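## Task

Take culture plate W06 out of the incubator and set it in out-nest O1, lying flat within the nest's locators, with its well A1 at the nest corner labelled A1 and its lid completely seated on it. All other plates and lids must be left as they were, and the incubator door must finish closed and latched by its catch. Nothing may rely on the robot holding it at the end; release the plate and move the gripper away.

## Robot and tools

Robot: one four-axis SCARA-style plate handler (scara4) with a single parallel gripper that always stays level. Its joints, from base outward, are lift (0.000 to 0.550 m), shoulder (-2.000 to 2.000 rad), elbow (-2.800 to 2.800 rad) and wrist yaw (-12.566 to 12.566 rad), plus the finger gap. The gripper cannot tilt; it only translates and turns about vertical. If the elbow angle gets within 0.4 rad of zero (arm nearly straight), the arm may fold and fault.

Frames: the scene frame has its origin on the table top under the arm base, +z up, and +y to the left when facing along +x. Commands, however, are expressed in the gripper's own axes: the fingers point along gripper +x and close along gripper y; z is vertical. The controlled point (end_effector_position, link pinch) sits midway between the rubber pads, about 2 to 3 cm behind the fingertips.

execute_actions(actions): a list of actions run in sequence. Each action is a table of at most 15 rows, one row per 1/30 s control step; if fewer rows are given, the last one is repeated to fill 15 steps. Each row is five numbers, each in [-1, 1]: dx, dy, dz, rz, opening. The first four are an offset, in the gripper frame, from the gripper pose measured when that action began (for the first action in a call, from the last pose reported in this scene). Each row is relative to that same start pose, not to the row before. Scale: 1.0 equals 0.6 m for dx, dy, dz and 180 degrees for rz; positive rz turns from gripper +x toward +y. Opening is absolute, not an offset: +1 is fully open (0.140 m), -1 is closed, which still leaves 0.066 m between fingers. Closing fully takes about 0.6 s. An empty list simply returns the current state and images.

move(target, speed, blocking): drives the gripper on a straight line toward one target. target is a single five-number row as above (offset in gripper axes from the pose in the latest result that shows a pose, plus absolute opening, which is sent at the start). speed is the path's top speed in m/s, 0.002 to 0.5 (default 0.25); turning is capped at twice that value in rad/s. The path lasts between 0.5 and 10 s and is cut off at 10 s. Rotation takes the shorter direction. The path ignores obstacles; the hand lags, may deviate, and may exceed the speed, especially with an extended arm. Faster motion and targets set deeper past a contact mean harder impacts and pushes. With blocking=false you get a result after 0.5 s while motion continues; until a result shows the move finished, other moves and execute_actions are refused, so use wait or stop first. The result adds a move: line with the ending (done, off_target, moving, held, fault...) and limits (paced = command clipped; held = a safety check blocked some steps, after which the arm may jump faster), plus distance from target.

wait(seconds): 0 to 10 s, arm keeps its last command; returns early if a running move ends. stop(): brakes a running move; needs stopping distance; fingers continue. zoom_image(camera, region): enlarges part of the latest image; cameras cam_head_left, cam_head_right, cam_high, cam_low, cam_wrist (each 504x504); region [x0, y0, x1, y1] pixels, top-left origin, at most 504 by 504. finished_scene(scene): ends the numbered scene irreversibly and reports success; the goal must already hold stably.

Control behaviour: each step the commanded pose is clipped to 70 mm and 16 degrees from the measured pose, then reached by damped inverse kinematics; distant targets need several actions, and after an action the arm only continues to the last clipped pose. Hand target in results is the pose currently being chased. Because offsets are taken from the measured pose, repeating a small push against something rigid does not press harder, but against something yielding it goes further. Joints share speed/acceleration scaling and stop together on reversal; big moves may return before arrival.

Results: state line gives end_effector_position (m) and end_effector_quat_wxyz in the scene frame (reported position may be slightly off, more at long reach); Joint positions lists lift, shoulder, elbow, wrist yaw, then finger gap in metres; grip_measured is finger opening on the command scale (may be biased up to about 1 mm). A pose unreachable line means the clearance check altered or blocked the command. To hold a part, command an opening below grip_measured: about 0.04 below for a firm grip, less for lighter. Pad force is about 18 N. Fast closing can squeeze hard enough to spring open. Camera calibration is given as K, distortion and T_world_to_cam per camera; fixed cameras may be off by a couple of degrees and millimetres.

Task facts: the incubator door keeps swinging once pushed; if it opens well beyond 90 degrees its outside face becomes unreachable for closing. Plates in the incubator show their ID on the front. Well A1 lies at the labelled short end, in the corner opposite the labelled long side. Held parts may occasionally get a brief tug.

Avoid: knocking anything off the table (ends the scene), dropping or slipping plates, slamming or hard collisions, heavy pushing. Contact torque at a joint's load limit (lift 52.8 N, shoulder 7.92 N m, elbow 3.96 N m, wrist yaw 1.32 N m, held weight included) triggers a 10 s stop and drops the rest of the call. Holding loads heats motors; MOTOR HOT appears at 85 °C and at 100 °C an OVER-TEMPERATURE FAULT brakes the arm until cool. Any stop costs. Efficient, low-effort motion is preferred.

Each tool is called by a JSON object that holds its "method" and its "body".

## Session

{"method": "execute_actions", "body": {"actions": []}}

Scene clock: 0.00 s.
end_effector_position=(+0.3943, -0.1321, +0.4826) grip_measured=+0.99 end_effector_quat_wxyz=(-0.233, -0.000, -0.000, +0.972)
Joint positions: [ 0.478 -0.946 -1.474 -0.25   0.14 ]
Hand target: +0.394, -0.132, +0.483; -0.233, -0.000, -0.000, +0.972

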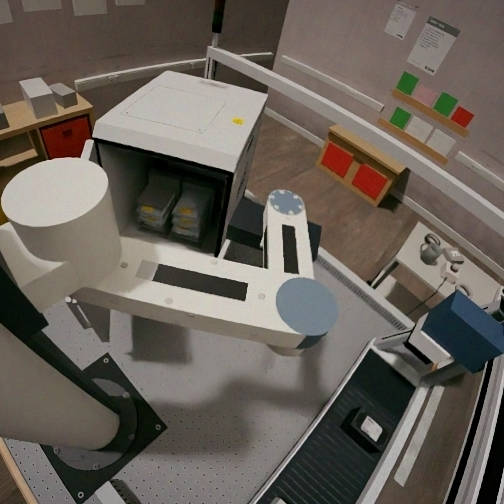

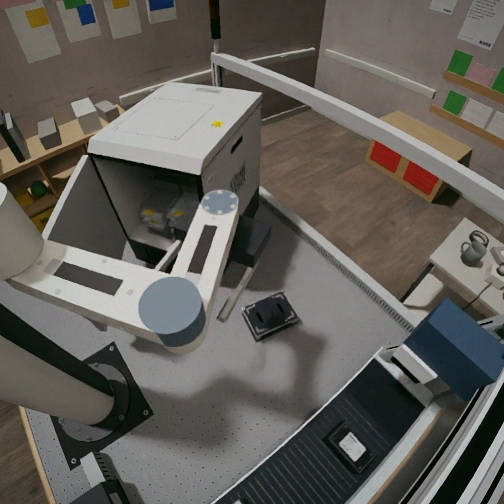

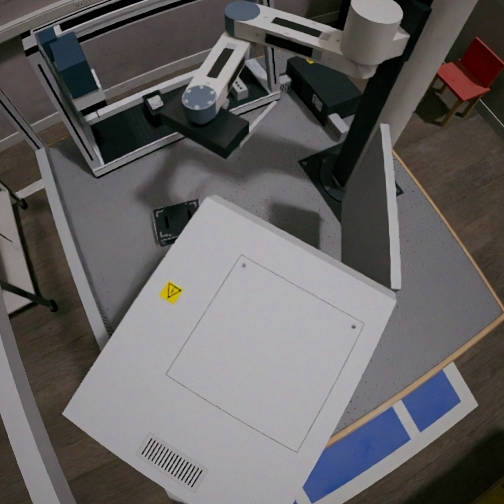

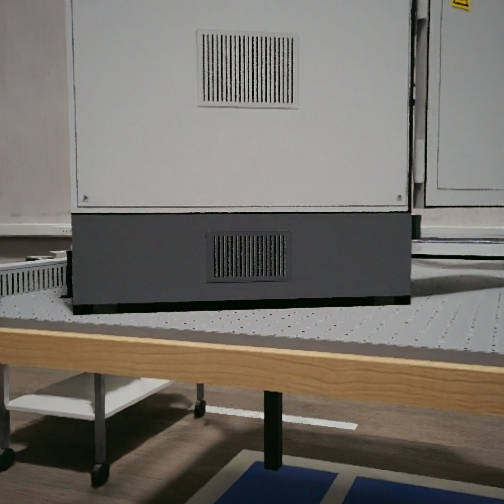

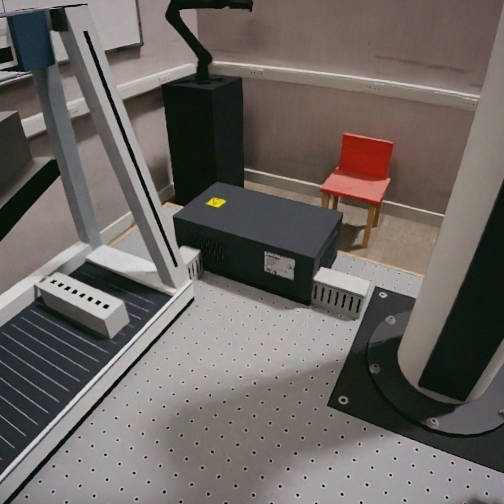

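{"method": "zoom_image", "body": {"camera": "cam_head_left", "region": [80, 120, 280, 280]}}

{"method": "zoom_image", "body": {"camera": "cam_head_right", "region": [200, 260, 340, 360]}}

Region (80, 120, 280, 280) of cam_head_left's 504x504 image, scaled by 2.520, with more detail than that image has; it fills the top 403 rows of this view, and the rest is white.

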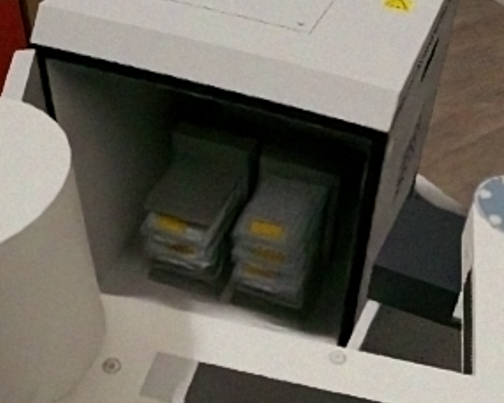

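Region (200, 260, 340, 360) of cam_head_right's 504x504 image, scaled by 3.600, with more detail than that image has; it fills the top 360 rows of this view, and the rest is white.

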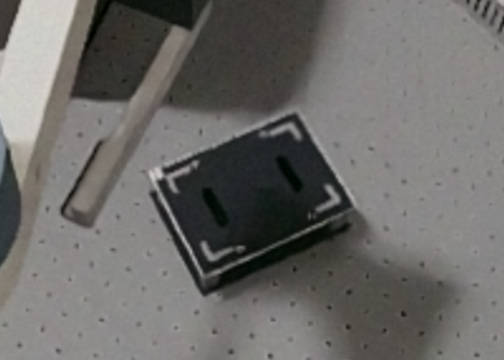

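{"method": "move", "body": {"target": [0,0,0,-0.972,1], "speed": 0.5}}

Scene clock: 4.03 s.
end_effector_position=(+0.3958, -0.1321, +0.4826) grip_measured=+0.99 end_effector_quat_wxyz=(+0.923, -0.000, -0.000, +0.385)
Joint positions: [ 0.478 -2.    -1.046 -2.447  0.14 ]
Hand target: +0.396, -0.132, +0.483; +0.923, -0.000, -0.000, +0.385
Off the commanded pose: 0.002 m, 13 deg.
joint sent to its limit — the command would take joint 2 (shoulder) past its lower limit, so that joint was sent only as far as its limit.
move: off_target
camera_calibration (this result's frames):
cam_wrist: T_world_to_cam=[[0.713751, -0.7004, -0.000378042, -0.364866], [-0.4205, -0.428084, -0.799952, 0.483157], [0.560125, 0.571126, -0.600063, 0.238958], [0, 0, 0, 1]] pos_world=[0.329745, -0.185196, 0.529754]

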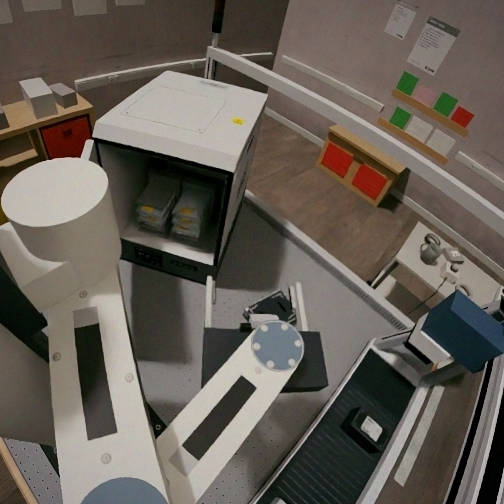

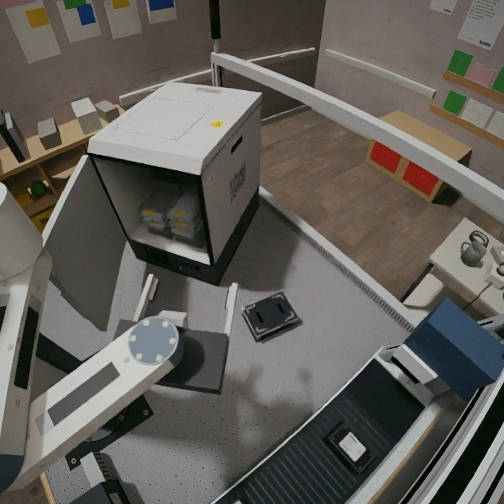

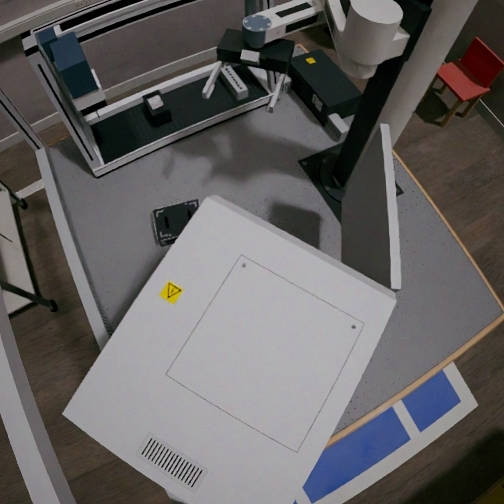

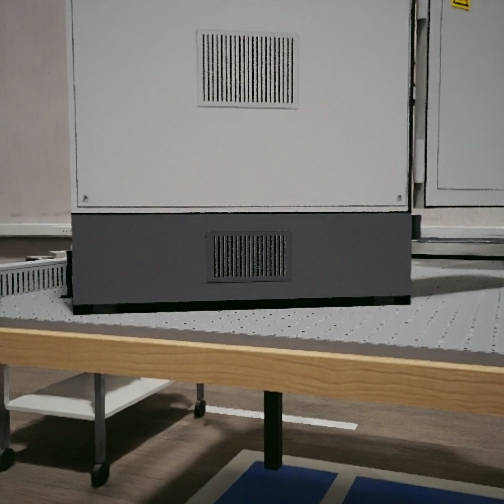

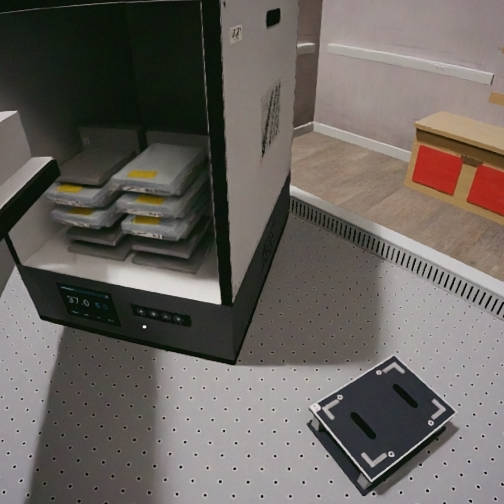

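{"method": "move", "body": {"target": [0.375,0.361,-0.25,-0.074,1], "speed": 0.3}}

Scene clock: 6.17 s.
end_effector_position=(+0.3998, +0.1803, +0.3326) grip_measured=+0.99 end_effector_quat_wxyz=(+0.961, -0.000, -0.000, +0.276)
Joint positions: [ 0.328 -0.244 -0.566 -4.915  0.14 ]
Hand target: +0.400, +0.180, +0.333; +0.961, -0.000, -0.000, +0.276
Off the commanded pose: 0.000 m, 0 deg.
move: done; limits=paced
camera_calibration (this result's frames):
cam_wrist: T_world_to_cam=[[0.533558, -0.845763, -0.000378042, -0.0507104], [-0.507673, -0.319913, -0.799952, 0.513979], [0.67645, 0.427013, -0.600063, -0.0522355], [0, 0, 0, 1]] pos_world=[0.323325, 0.143845, 0.379795]

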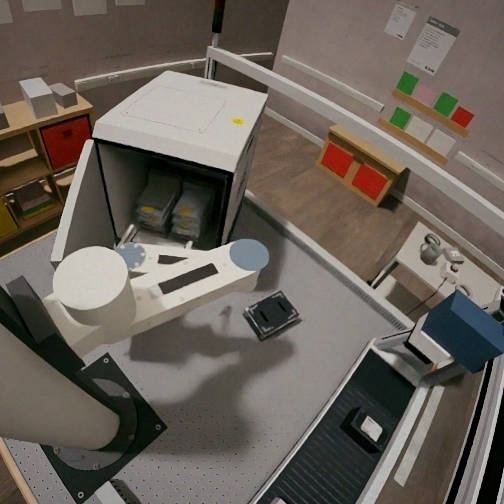

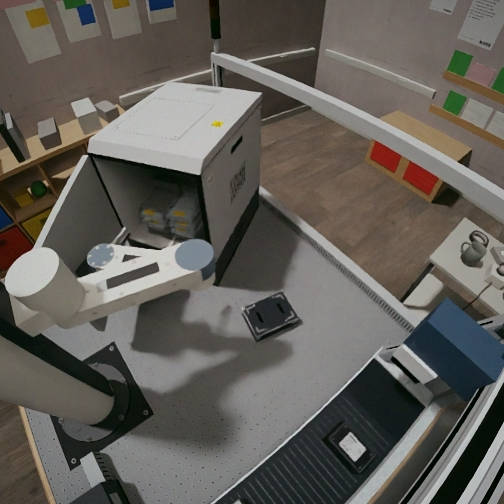

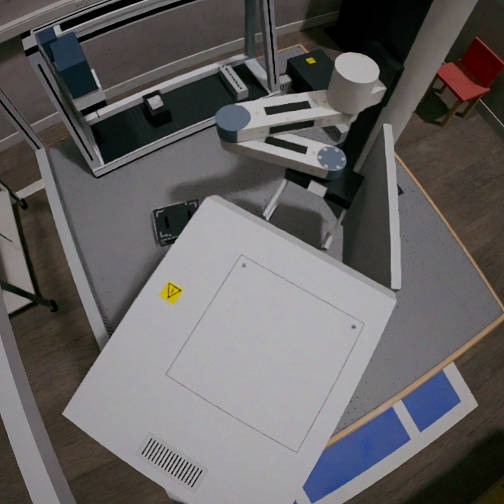

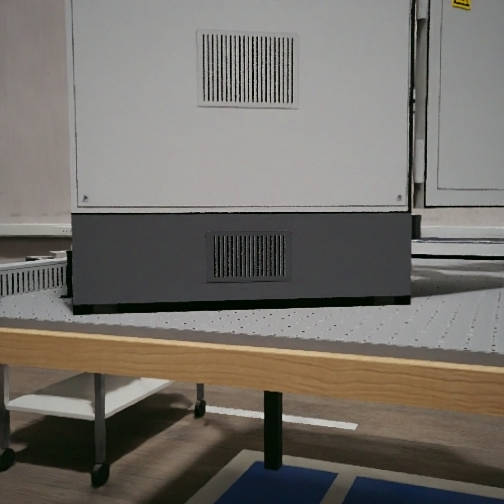

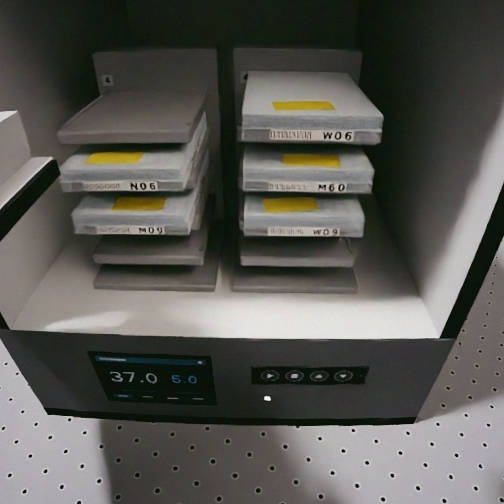

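{"method": "zoom_image", "body": {"camera": "cam_wrist", "region": [200, 40, 420, 260]}}

Region (200, 40, 420, 260) of cam_wrist's 504x504 image, scaled by 2.291, with more detail than that image has.

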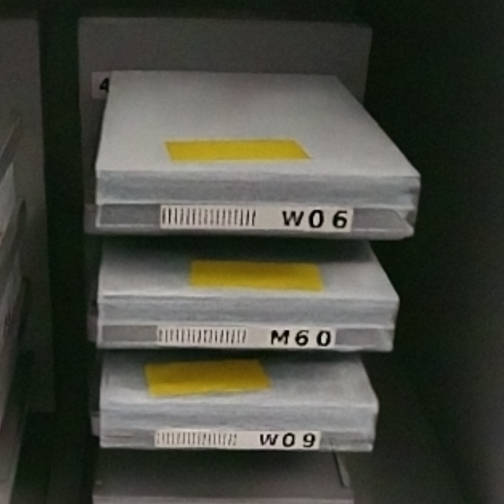

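{"method": "move", "body": {"target": [0.1,-0.0425,-0.052,0,-0.1], "speed": 0.15}}

Scene clock: 7.90 s.
end_effector_position=(+0.4643, +0.1904, +0.3013) grip_measured=-0.10 end_effector_quat_wxyz=(+0.961, -0.000, -0.000, +0.275)
Joint positions: [ 0.296 -0.392 -0.803 -4.531  0.099]
Hand target: +0.464, +0.191, +0.301; +0.961, -0.000, -0.000, +0.276
Off the commanded pose: 0.000 m, 0 deg.
move: done
camera_calibration (this result's frames):
cam_wrist: T_world_to_cam=[[0.532988, -0.846123, -0.000378042, -0.0762514], [-0.507888, -0.319571, -0.799952, 0.524985], [0.676737, 0.426557, -0.600063, -0.118991], [0, 0, 0, 1]] pos_world=[0.3878, 0.154008, 0.348532]

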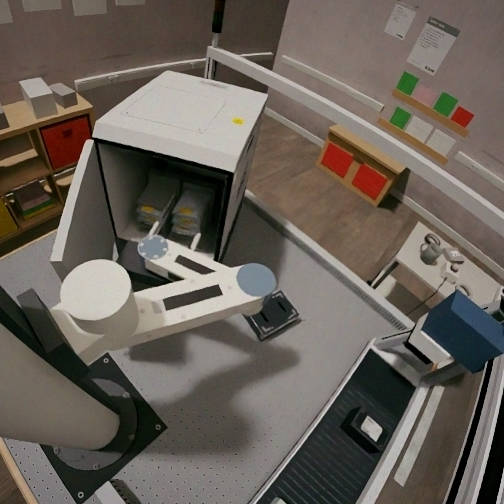

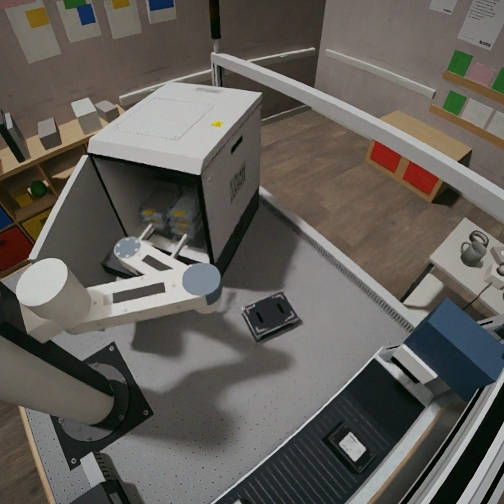

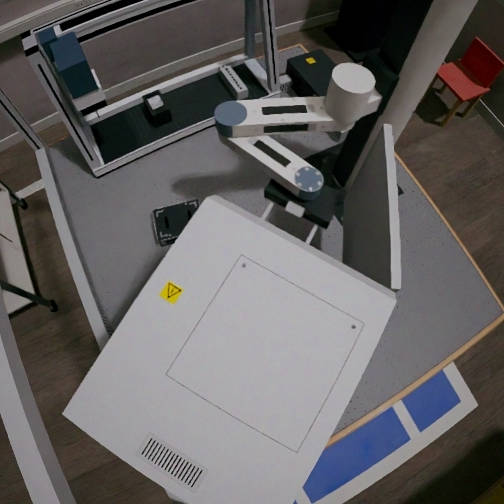

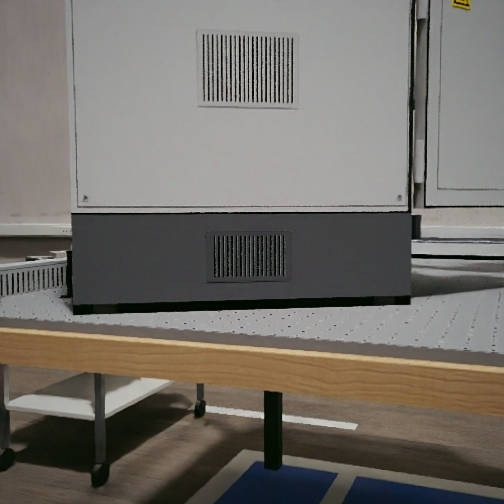

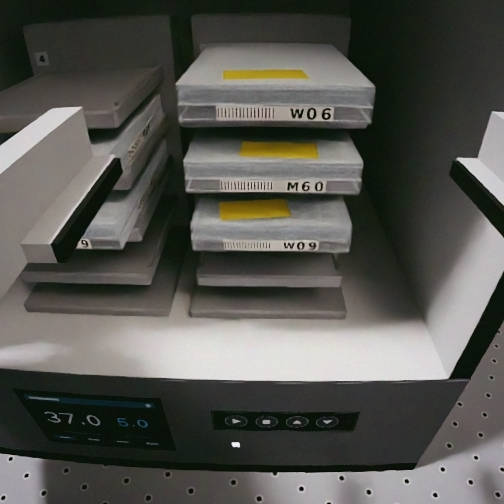

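{"method": "move", "body": {"target": [0.24,0,-0.004,0,-0.1], "speed": 0.1}}

Scene clock: 9.87 s.
end_effector_position=(+0.5865, +0.2667, +0.2990) grip_measured=-0.10 end_effector_quat_wxyz=(+0.961, -0.000, -0.000, +0.275)
Joint positions: [ 0.294 -0.168 -1.472 -4.085  0.099]
Hand target: +0.586, +0.267, +0.299; +0.961, -0.000, -0.000, +0.275
Off the commanded pose: 0.000 m, 0 deg.
move: done
camera_calibration (this result's frames):
cam_wrist: T_world_to_cam=[[0.532582, -0.846378, -0.000378042, -0.0765472], [-0.508041, -0.319327, -0.799952, 0.609558], [0.676942, 0.426233, -0.600063, -0.235641], [0, 0, 0, 1]] pos_world=[0.509964, 0.230298, 0.346189]

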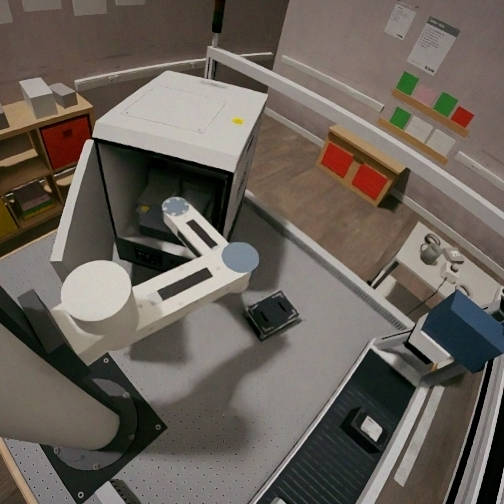

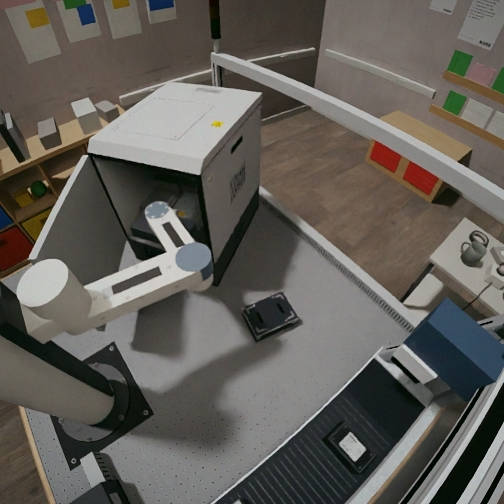

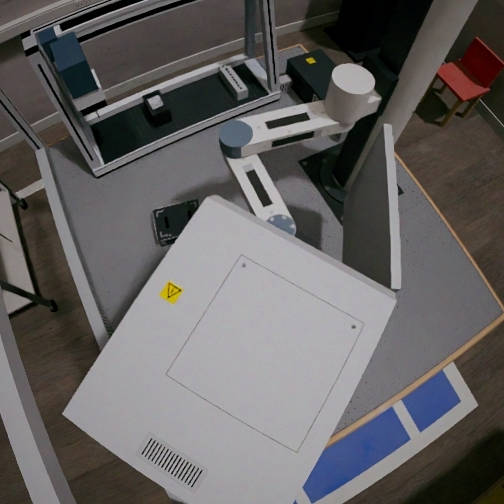

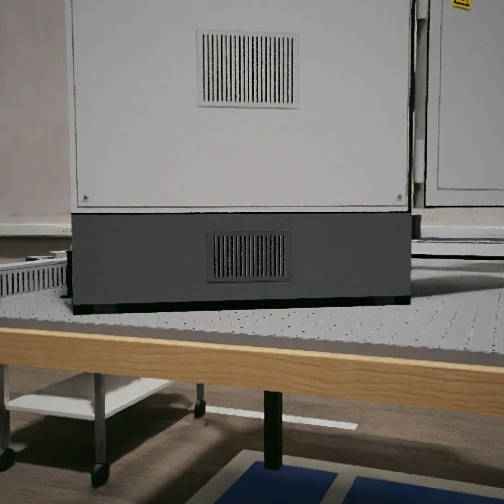

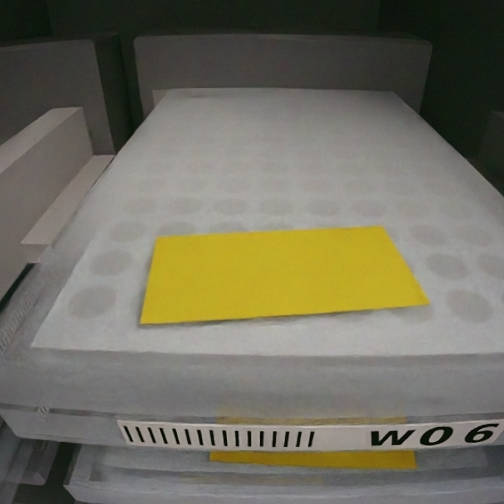

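Close gently. 0.0855 → -0.473; command -0.52.

{"method": "execute_actions", "body": {"actions": [[[0,0,0,0,-0.3]],[[0,0,0,0,-0.42]],[[0,0,0,0,-0.52]],[[0,0,0,0,-0.52]]]}}

Scene clock: 11.93 s.
end_effector_position=(+0.5865, +0.2667, +0.2990) grip_measured=-0.49 end_effector_quat_wxyz=(+0.961, -0.000, -0.000, +0.275)
Joint positions: [ 0.294 -0.168 -1.472 -4.085  0.085]
Hand target: +0.587, +0.267, +0.299; +0.961, -0.000, -0.000, +0.275
Off the commanded pose: 0.000 m, 0 deg.
camera_calibration (this result's frames):
cam_wrist: T_world_to_cam=[[0.532651, -0.846335, -0.000378042, -0.0765805], [-0.508016, -0.319368, -0.799952, 0.60955], [0.676907, 0.426287, -0.600063, -0.23563], [0, 0, 0, 1]] pos_world=[0.509951, 0.230304, 0.346189]

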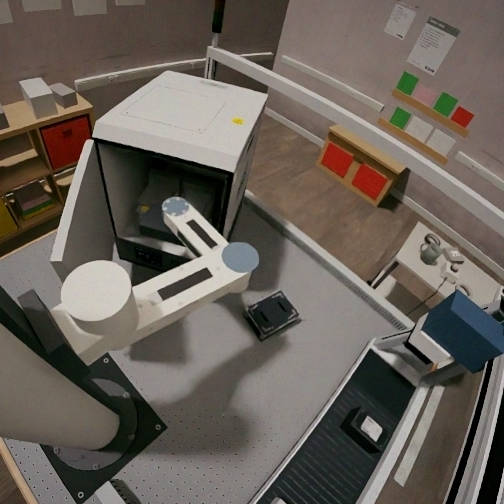

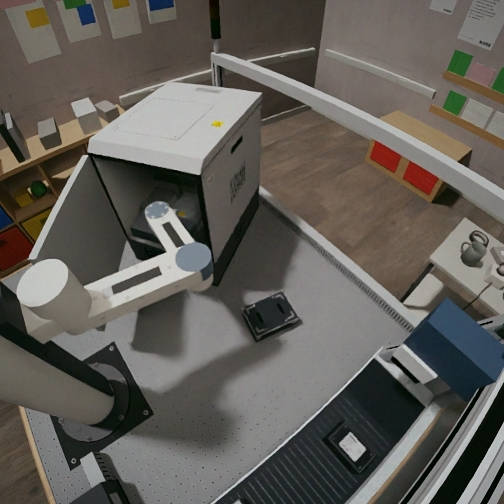

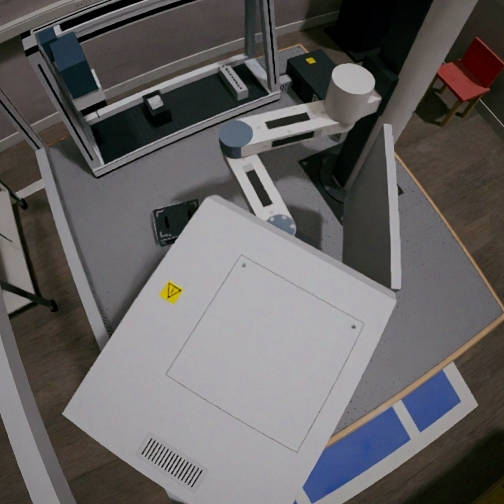

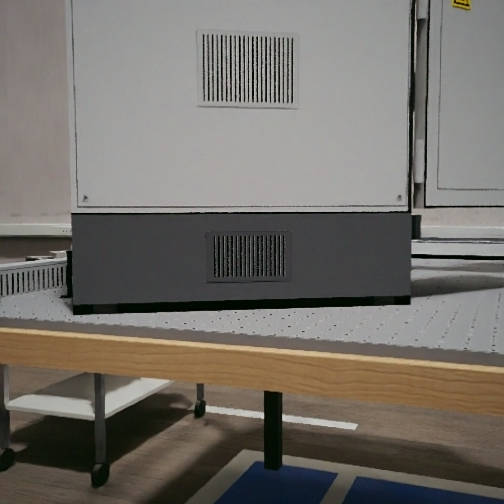

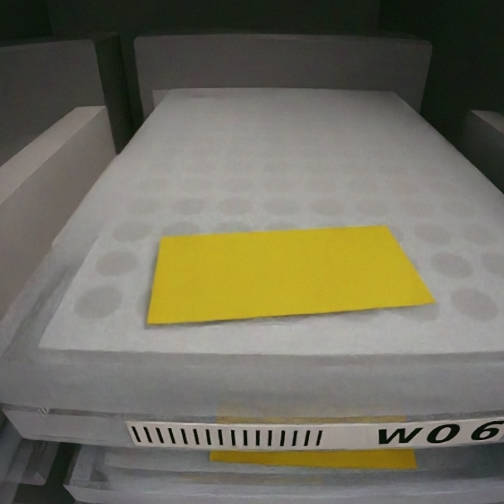

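{"method": "move", "body": {"target": [0,0,0.02,0,-0.53], "speed": 0.05}}

{"method": "move", "body": {"target": [-0.33,0,0,0,-0.53], "speed": 0.15}}

Scene clock: 12.73 s.
end_effector_position=(+0.5865, +0.2667, +0.3110) grip_measured=-0.49 end_effector_quat_wxyz=(+0.961, -0.000, -0.000, +0.275)
Joint positions: [ 0.306 -0.168 -1.472 -4.085  0.085]
Hand target: +0.587, +0.267, +0.311; +0.961, -0.000, -0.000, +0.275
Off the commanded pose: 0.000 m, 0 deg.
move: done
camera_calibration (this result's frames):
cam_wrist: T_world_to_cam=[[0.532644, -0.846339, -0.000378042, -0.0765731], [-0.508018, -0.319364, -0.799952, 0.619171], [0.676911, 0.426282, -0.600063, -0.228416], [0, 0, 0, 1]] pos_world=[0.509953, 0.230304, 0.358215]

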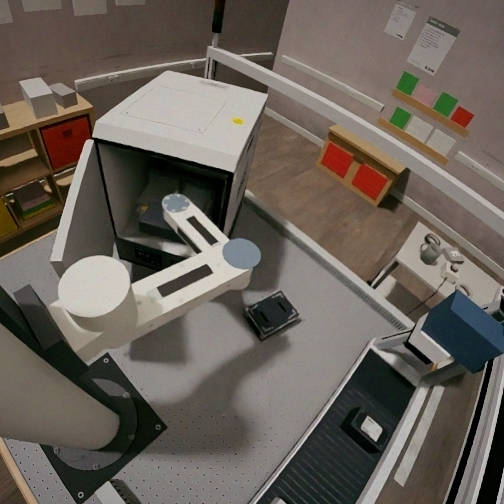

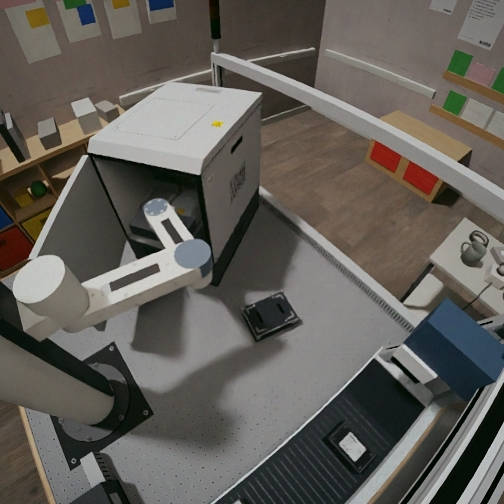

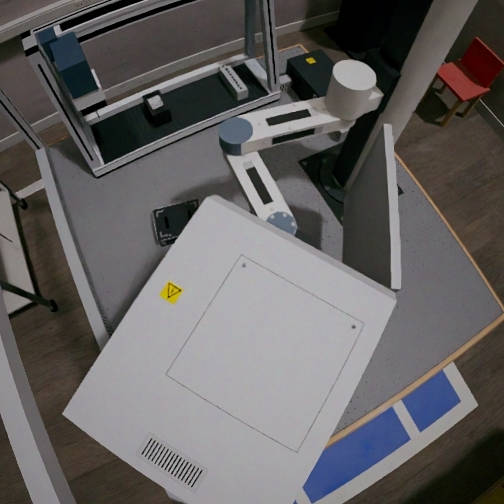

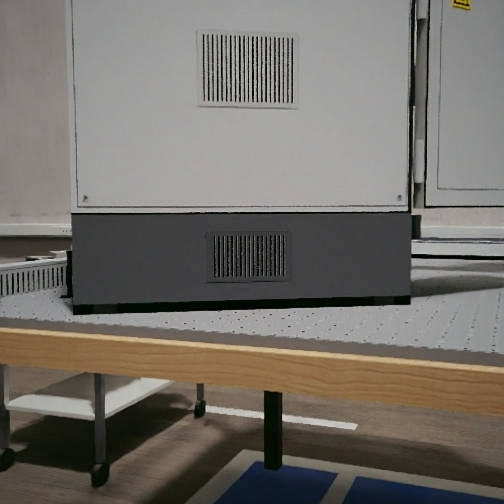

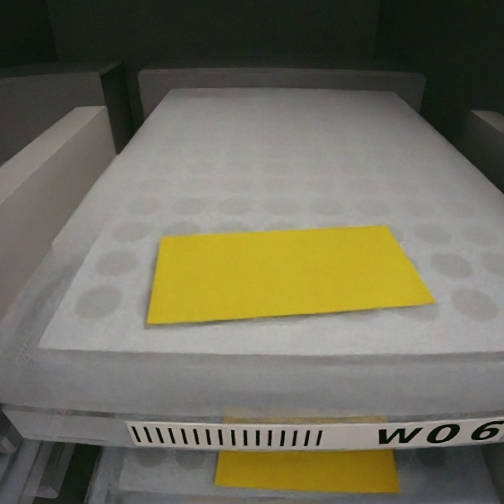

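Scene clock: 14.37 s.
end_effector_position=(+0.4185, +0.1618, +0.3110) grip_measured=-0.49 end_effector_quat_wxyz=(+0.961, -0.000, -0.000, +0.275)
Joint positions: [ 0.306 -0.416 -0.576 -4.734  0.085]
Hand target: +0.419, +0.162, +0.311; +0.961, -0.000, -0.000, +0.275
Off the commanded pose: 0.000 m, 0 deg.
move: done
camera_calibration (this result's frames):
cam_wrist: T_world_to_cam=[[0.532879, -0.846191, -0.000378042, -0.0759931], [-0.507929, -0.319505, -0.799952, 0.500321], [0.676792, 0.42647, -0.600063, -0.0699881], [0, 0, 0, 1]] pos_world=[0.34199, 0.125398, 0.358207]

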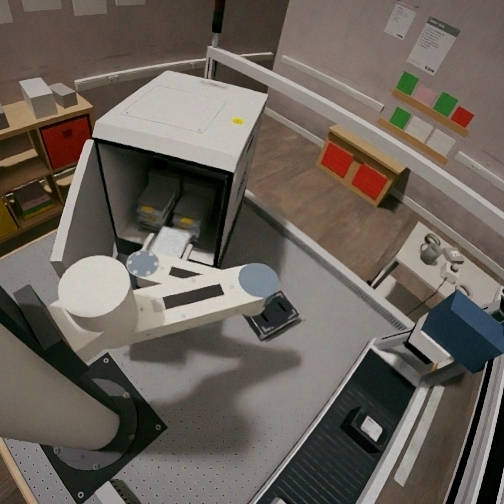

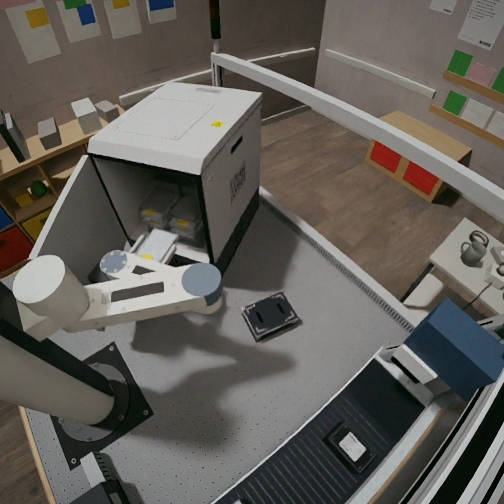

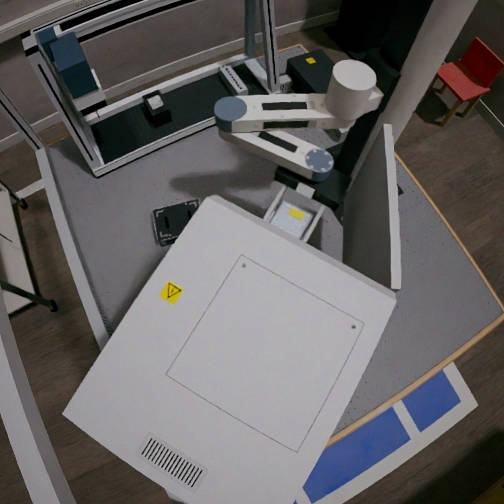

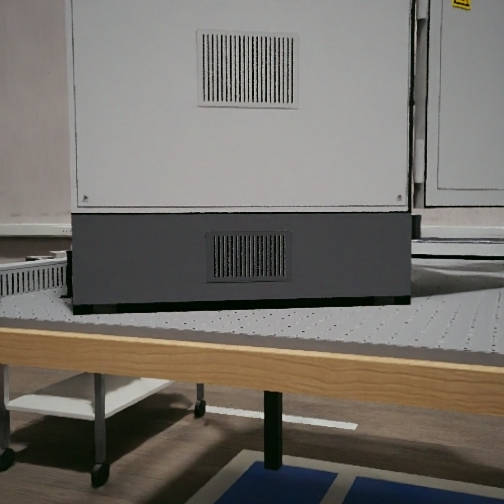

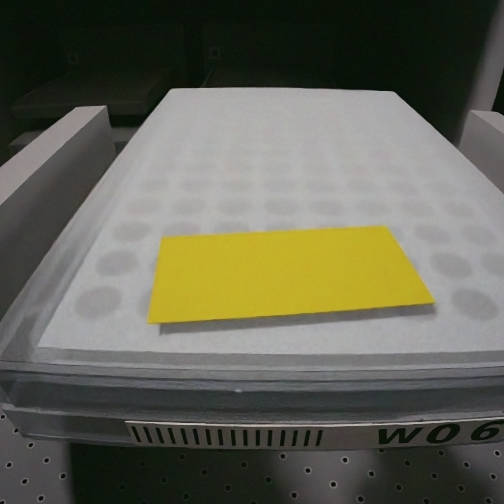

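{"method": "move", "body": {"target": [-0.042,-0.135,0,-0.178,-0.53], "speed": 0.15}}

Scene clock: 16.83 s.
end_effector_position=(+0.4400, +0.0798, +0.3110) grip_measured=-0.49 end_effector_quat_wxyz=(+1.000, -0.000, -0.000, -0.001)
Joint positions: [ 0.306 -0.46  -0.559 -5.265  0.085]
Hand target: +0.440, +0.080, +0.311; +1.000, -0.000, -0.000, -0.001
Off the commanded pose: 0.000 m, 0 deg.
move: done
camera_calibration (this result's frames):
cam_wrist: T_world_to_cam=[[0.00307714, -0.999995, -0.000378042, 0.0885606], [-0.600061, -0.00154406, -0.799952, 0.50019], [0.799948, 0.00268841, -0.600063, -0.069918], [0, 0, 0, 1]] pos_world=[0.355803, 0.0895204, 0.358207]

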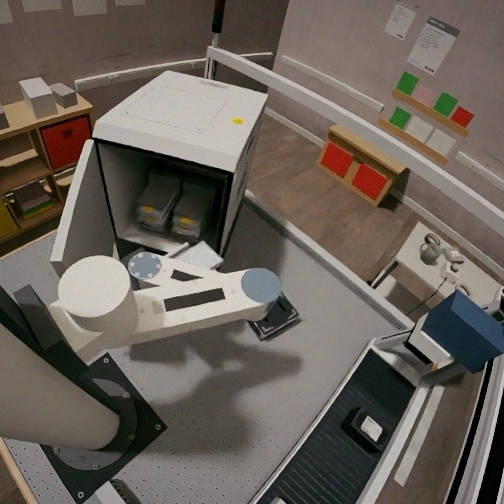

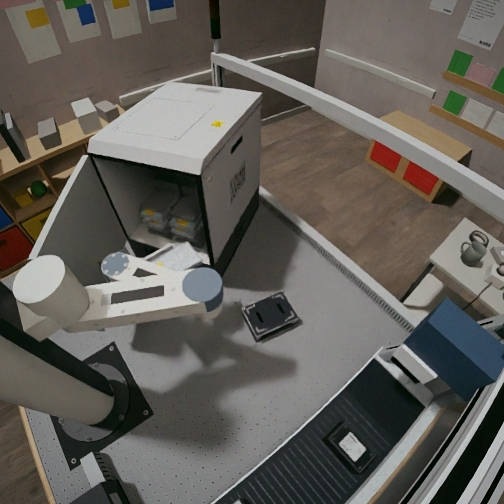

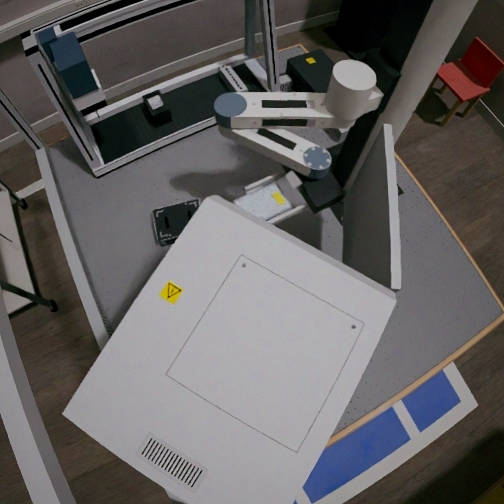

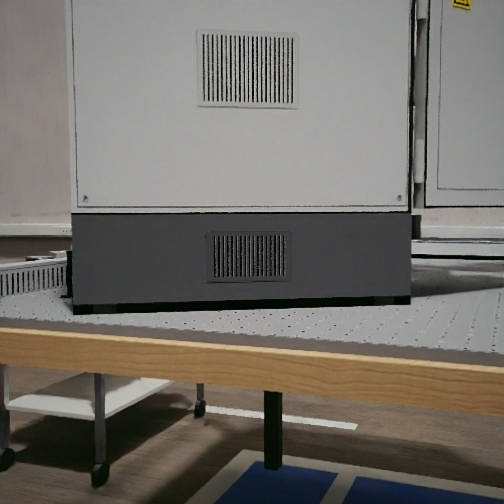

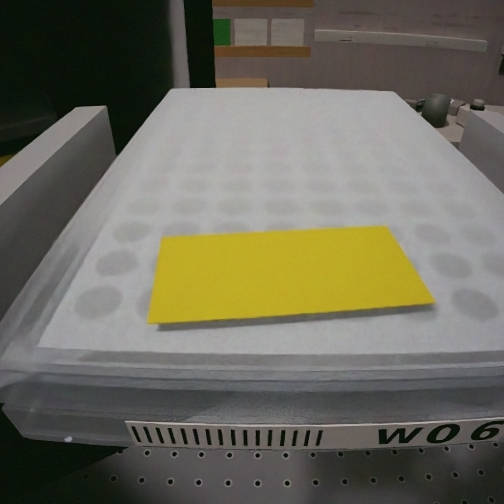

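{"method": "move", "body": {"target": [0.067,-0.267,0,-0.075,-0.53], "speed": 0.2}}

Scene clock: 18.17 s.
end_effector_position=(+0.4801, -0.0806, +0.3110) grip_measured=-0.49 end_effector_quat_wxyz=(+0.993, -0.000, -0.000, -0.118)
Joint positions: [ 0.306 -1.293 -0.672 -4.556  0.085]
Hand target: +0.480, -0.080, +0.311; +0.993, -0.000, -0.000, -0.118
Off the commanded pose: 0.000 m, 0 deg.
move: done
camera_calibration (this result's frames):
cam_wrist: T_world_to_cam=[[-0.231149, -0.972918, -0.000378042, 0.0426882], [-0.583743, 0.138999, -0.799952, 0.527501], [0.778341, -0.184688, -0.600063, -0.106304], [0, 0, 0, 1]] pos_world=[0.400533, -0.0514229, 0.358203]

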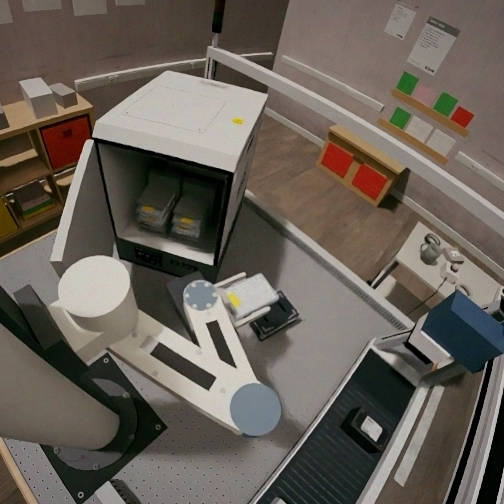

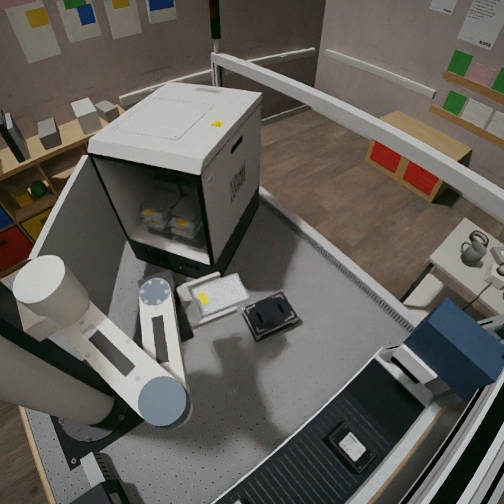

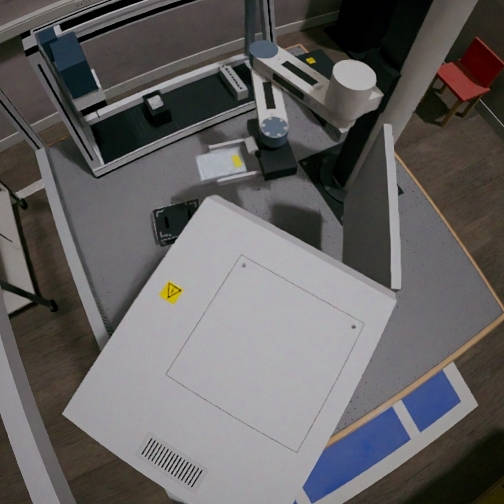

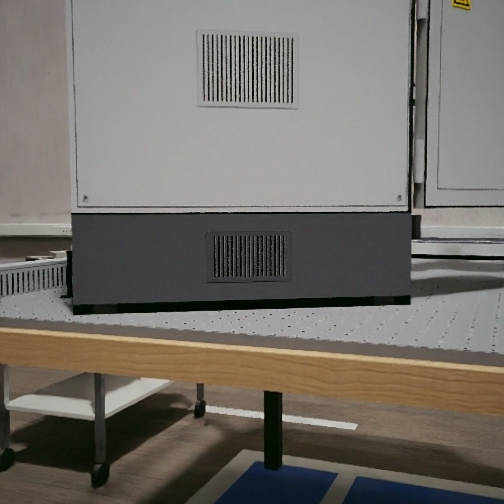

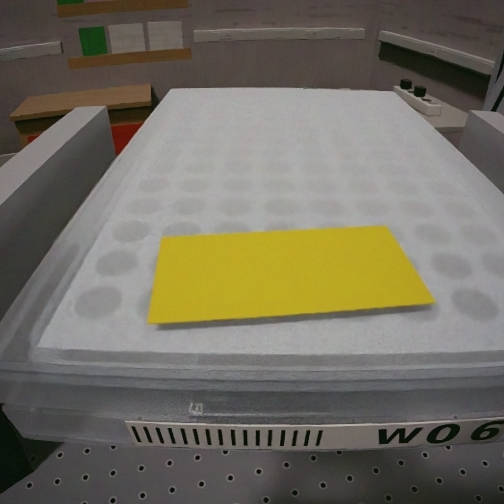

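{"method": "move", "body": {"target": [0.312,0.0167,-0.393,0,-0.53], "speed": 0.2}}

{"method": "zoom_image", "body": {"camera": "cam_head_right", "region": [180, 240, 340, 370]}}

{"method": "zoom_image", "body": {"camera": "cam_head_left", "region": [180, 240, 340, 370]}}

Scene clock: 20.17 s.
end_effector_position=(+0.6645, -0.1148, +0.0751) grip_measured=-0.49 end_effector_quat_wxyz=(+0.993, -0.000, -0.000, -0.119)
Joint positions: [ 0.07  -0.95  -1.538 -4.033  0.085]
Hand target: +0.664, -0.115, +0.075; +0.993, -0.000, -0.000, -0.118
Off the commanded pose: 0.000 m, 0 deg.
move: done
camera_calibration (this result's frames):
cam_wrist: T_world_to_cam=[[-0.231505, -0.972834, -0.000378042, 0.0521657], [-0.583692, 0.139212, -0.799952, 0.451157], [0.778273, -0.184972, -0.600063, -0.397632], [0, 0, 0, 1]] pos_world=[0.58488, -0.0856087, 0.122319]

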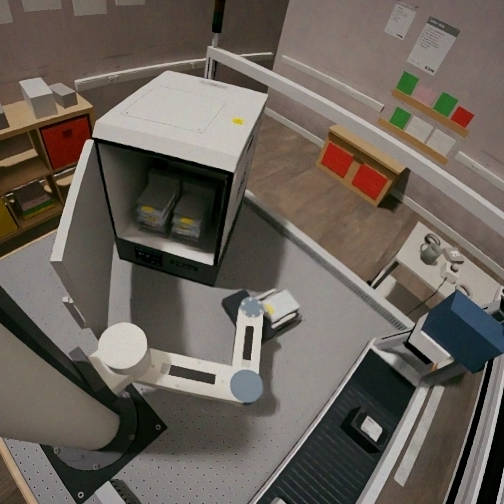

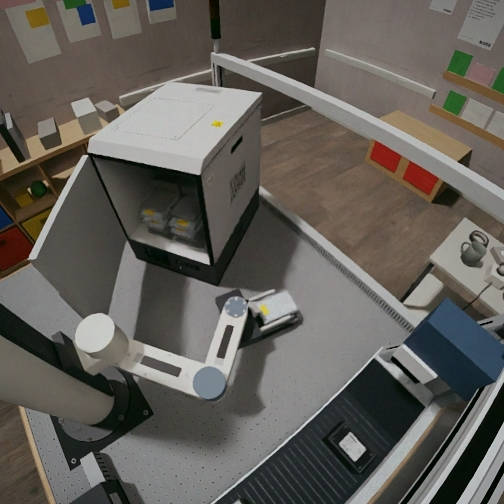

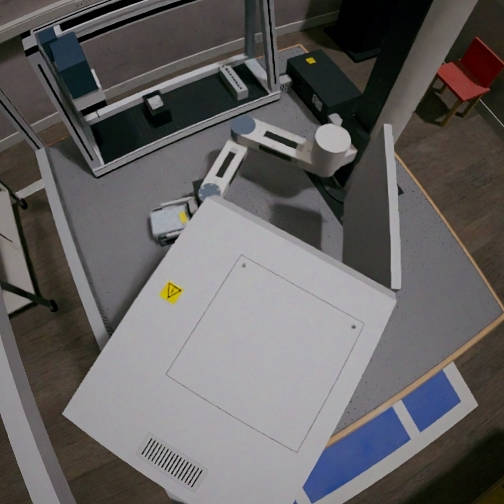

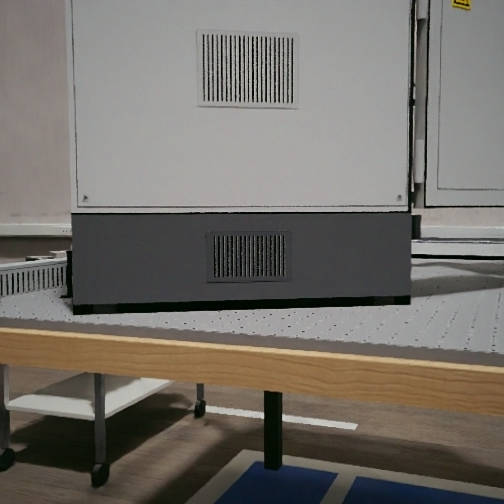

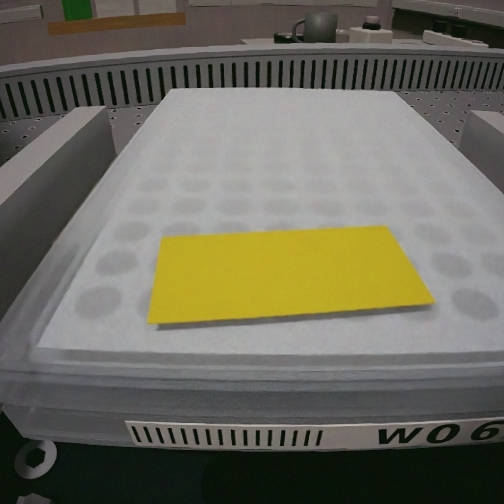

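Region (180, 240, 340, 370) of cam_head_right's 504x504 image, scaled by 3.150, with more detail than that image has; it fills the top 410 rows of this view, and the rest is white.

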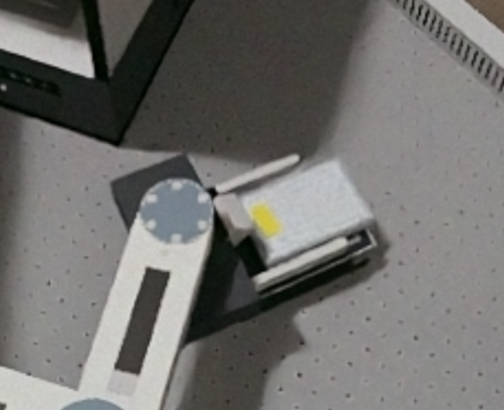

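Region (180, 240, 340, 370) of cam_head_left's 504x504 image, scaled by 3.150, with more detail than that image has; it fills the top 410 rows of this view, and the rest is white.

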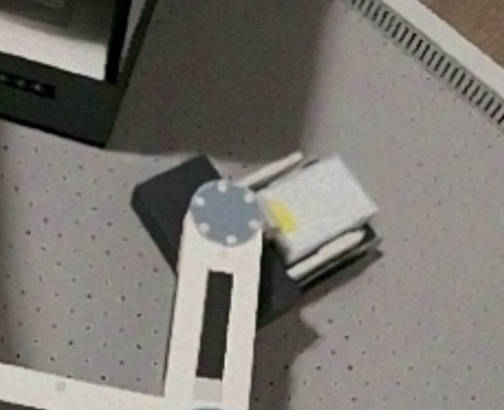

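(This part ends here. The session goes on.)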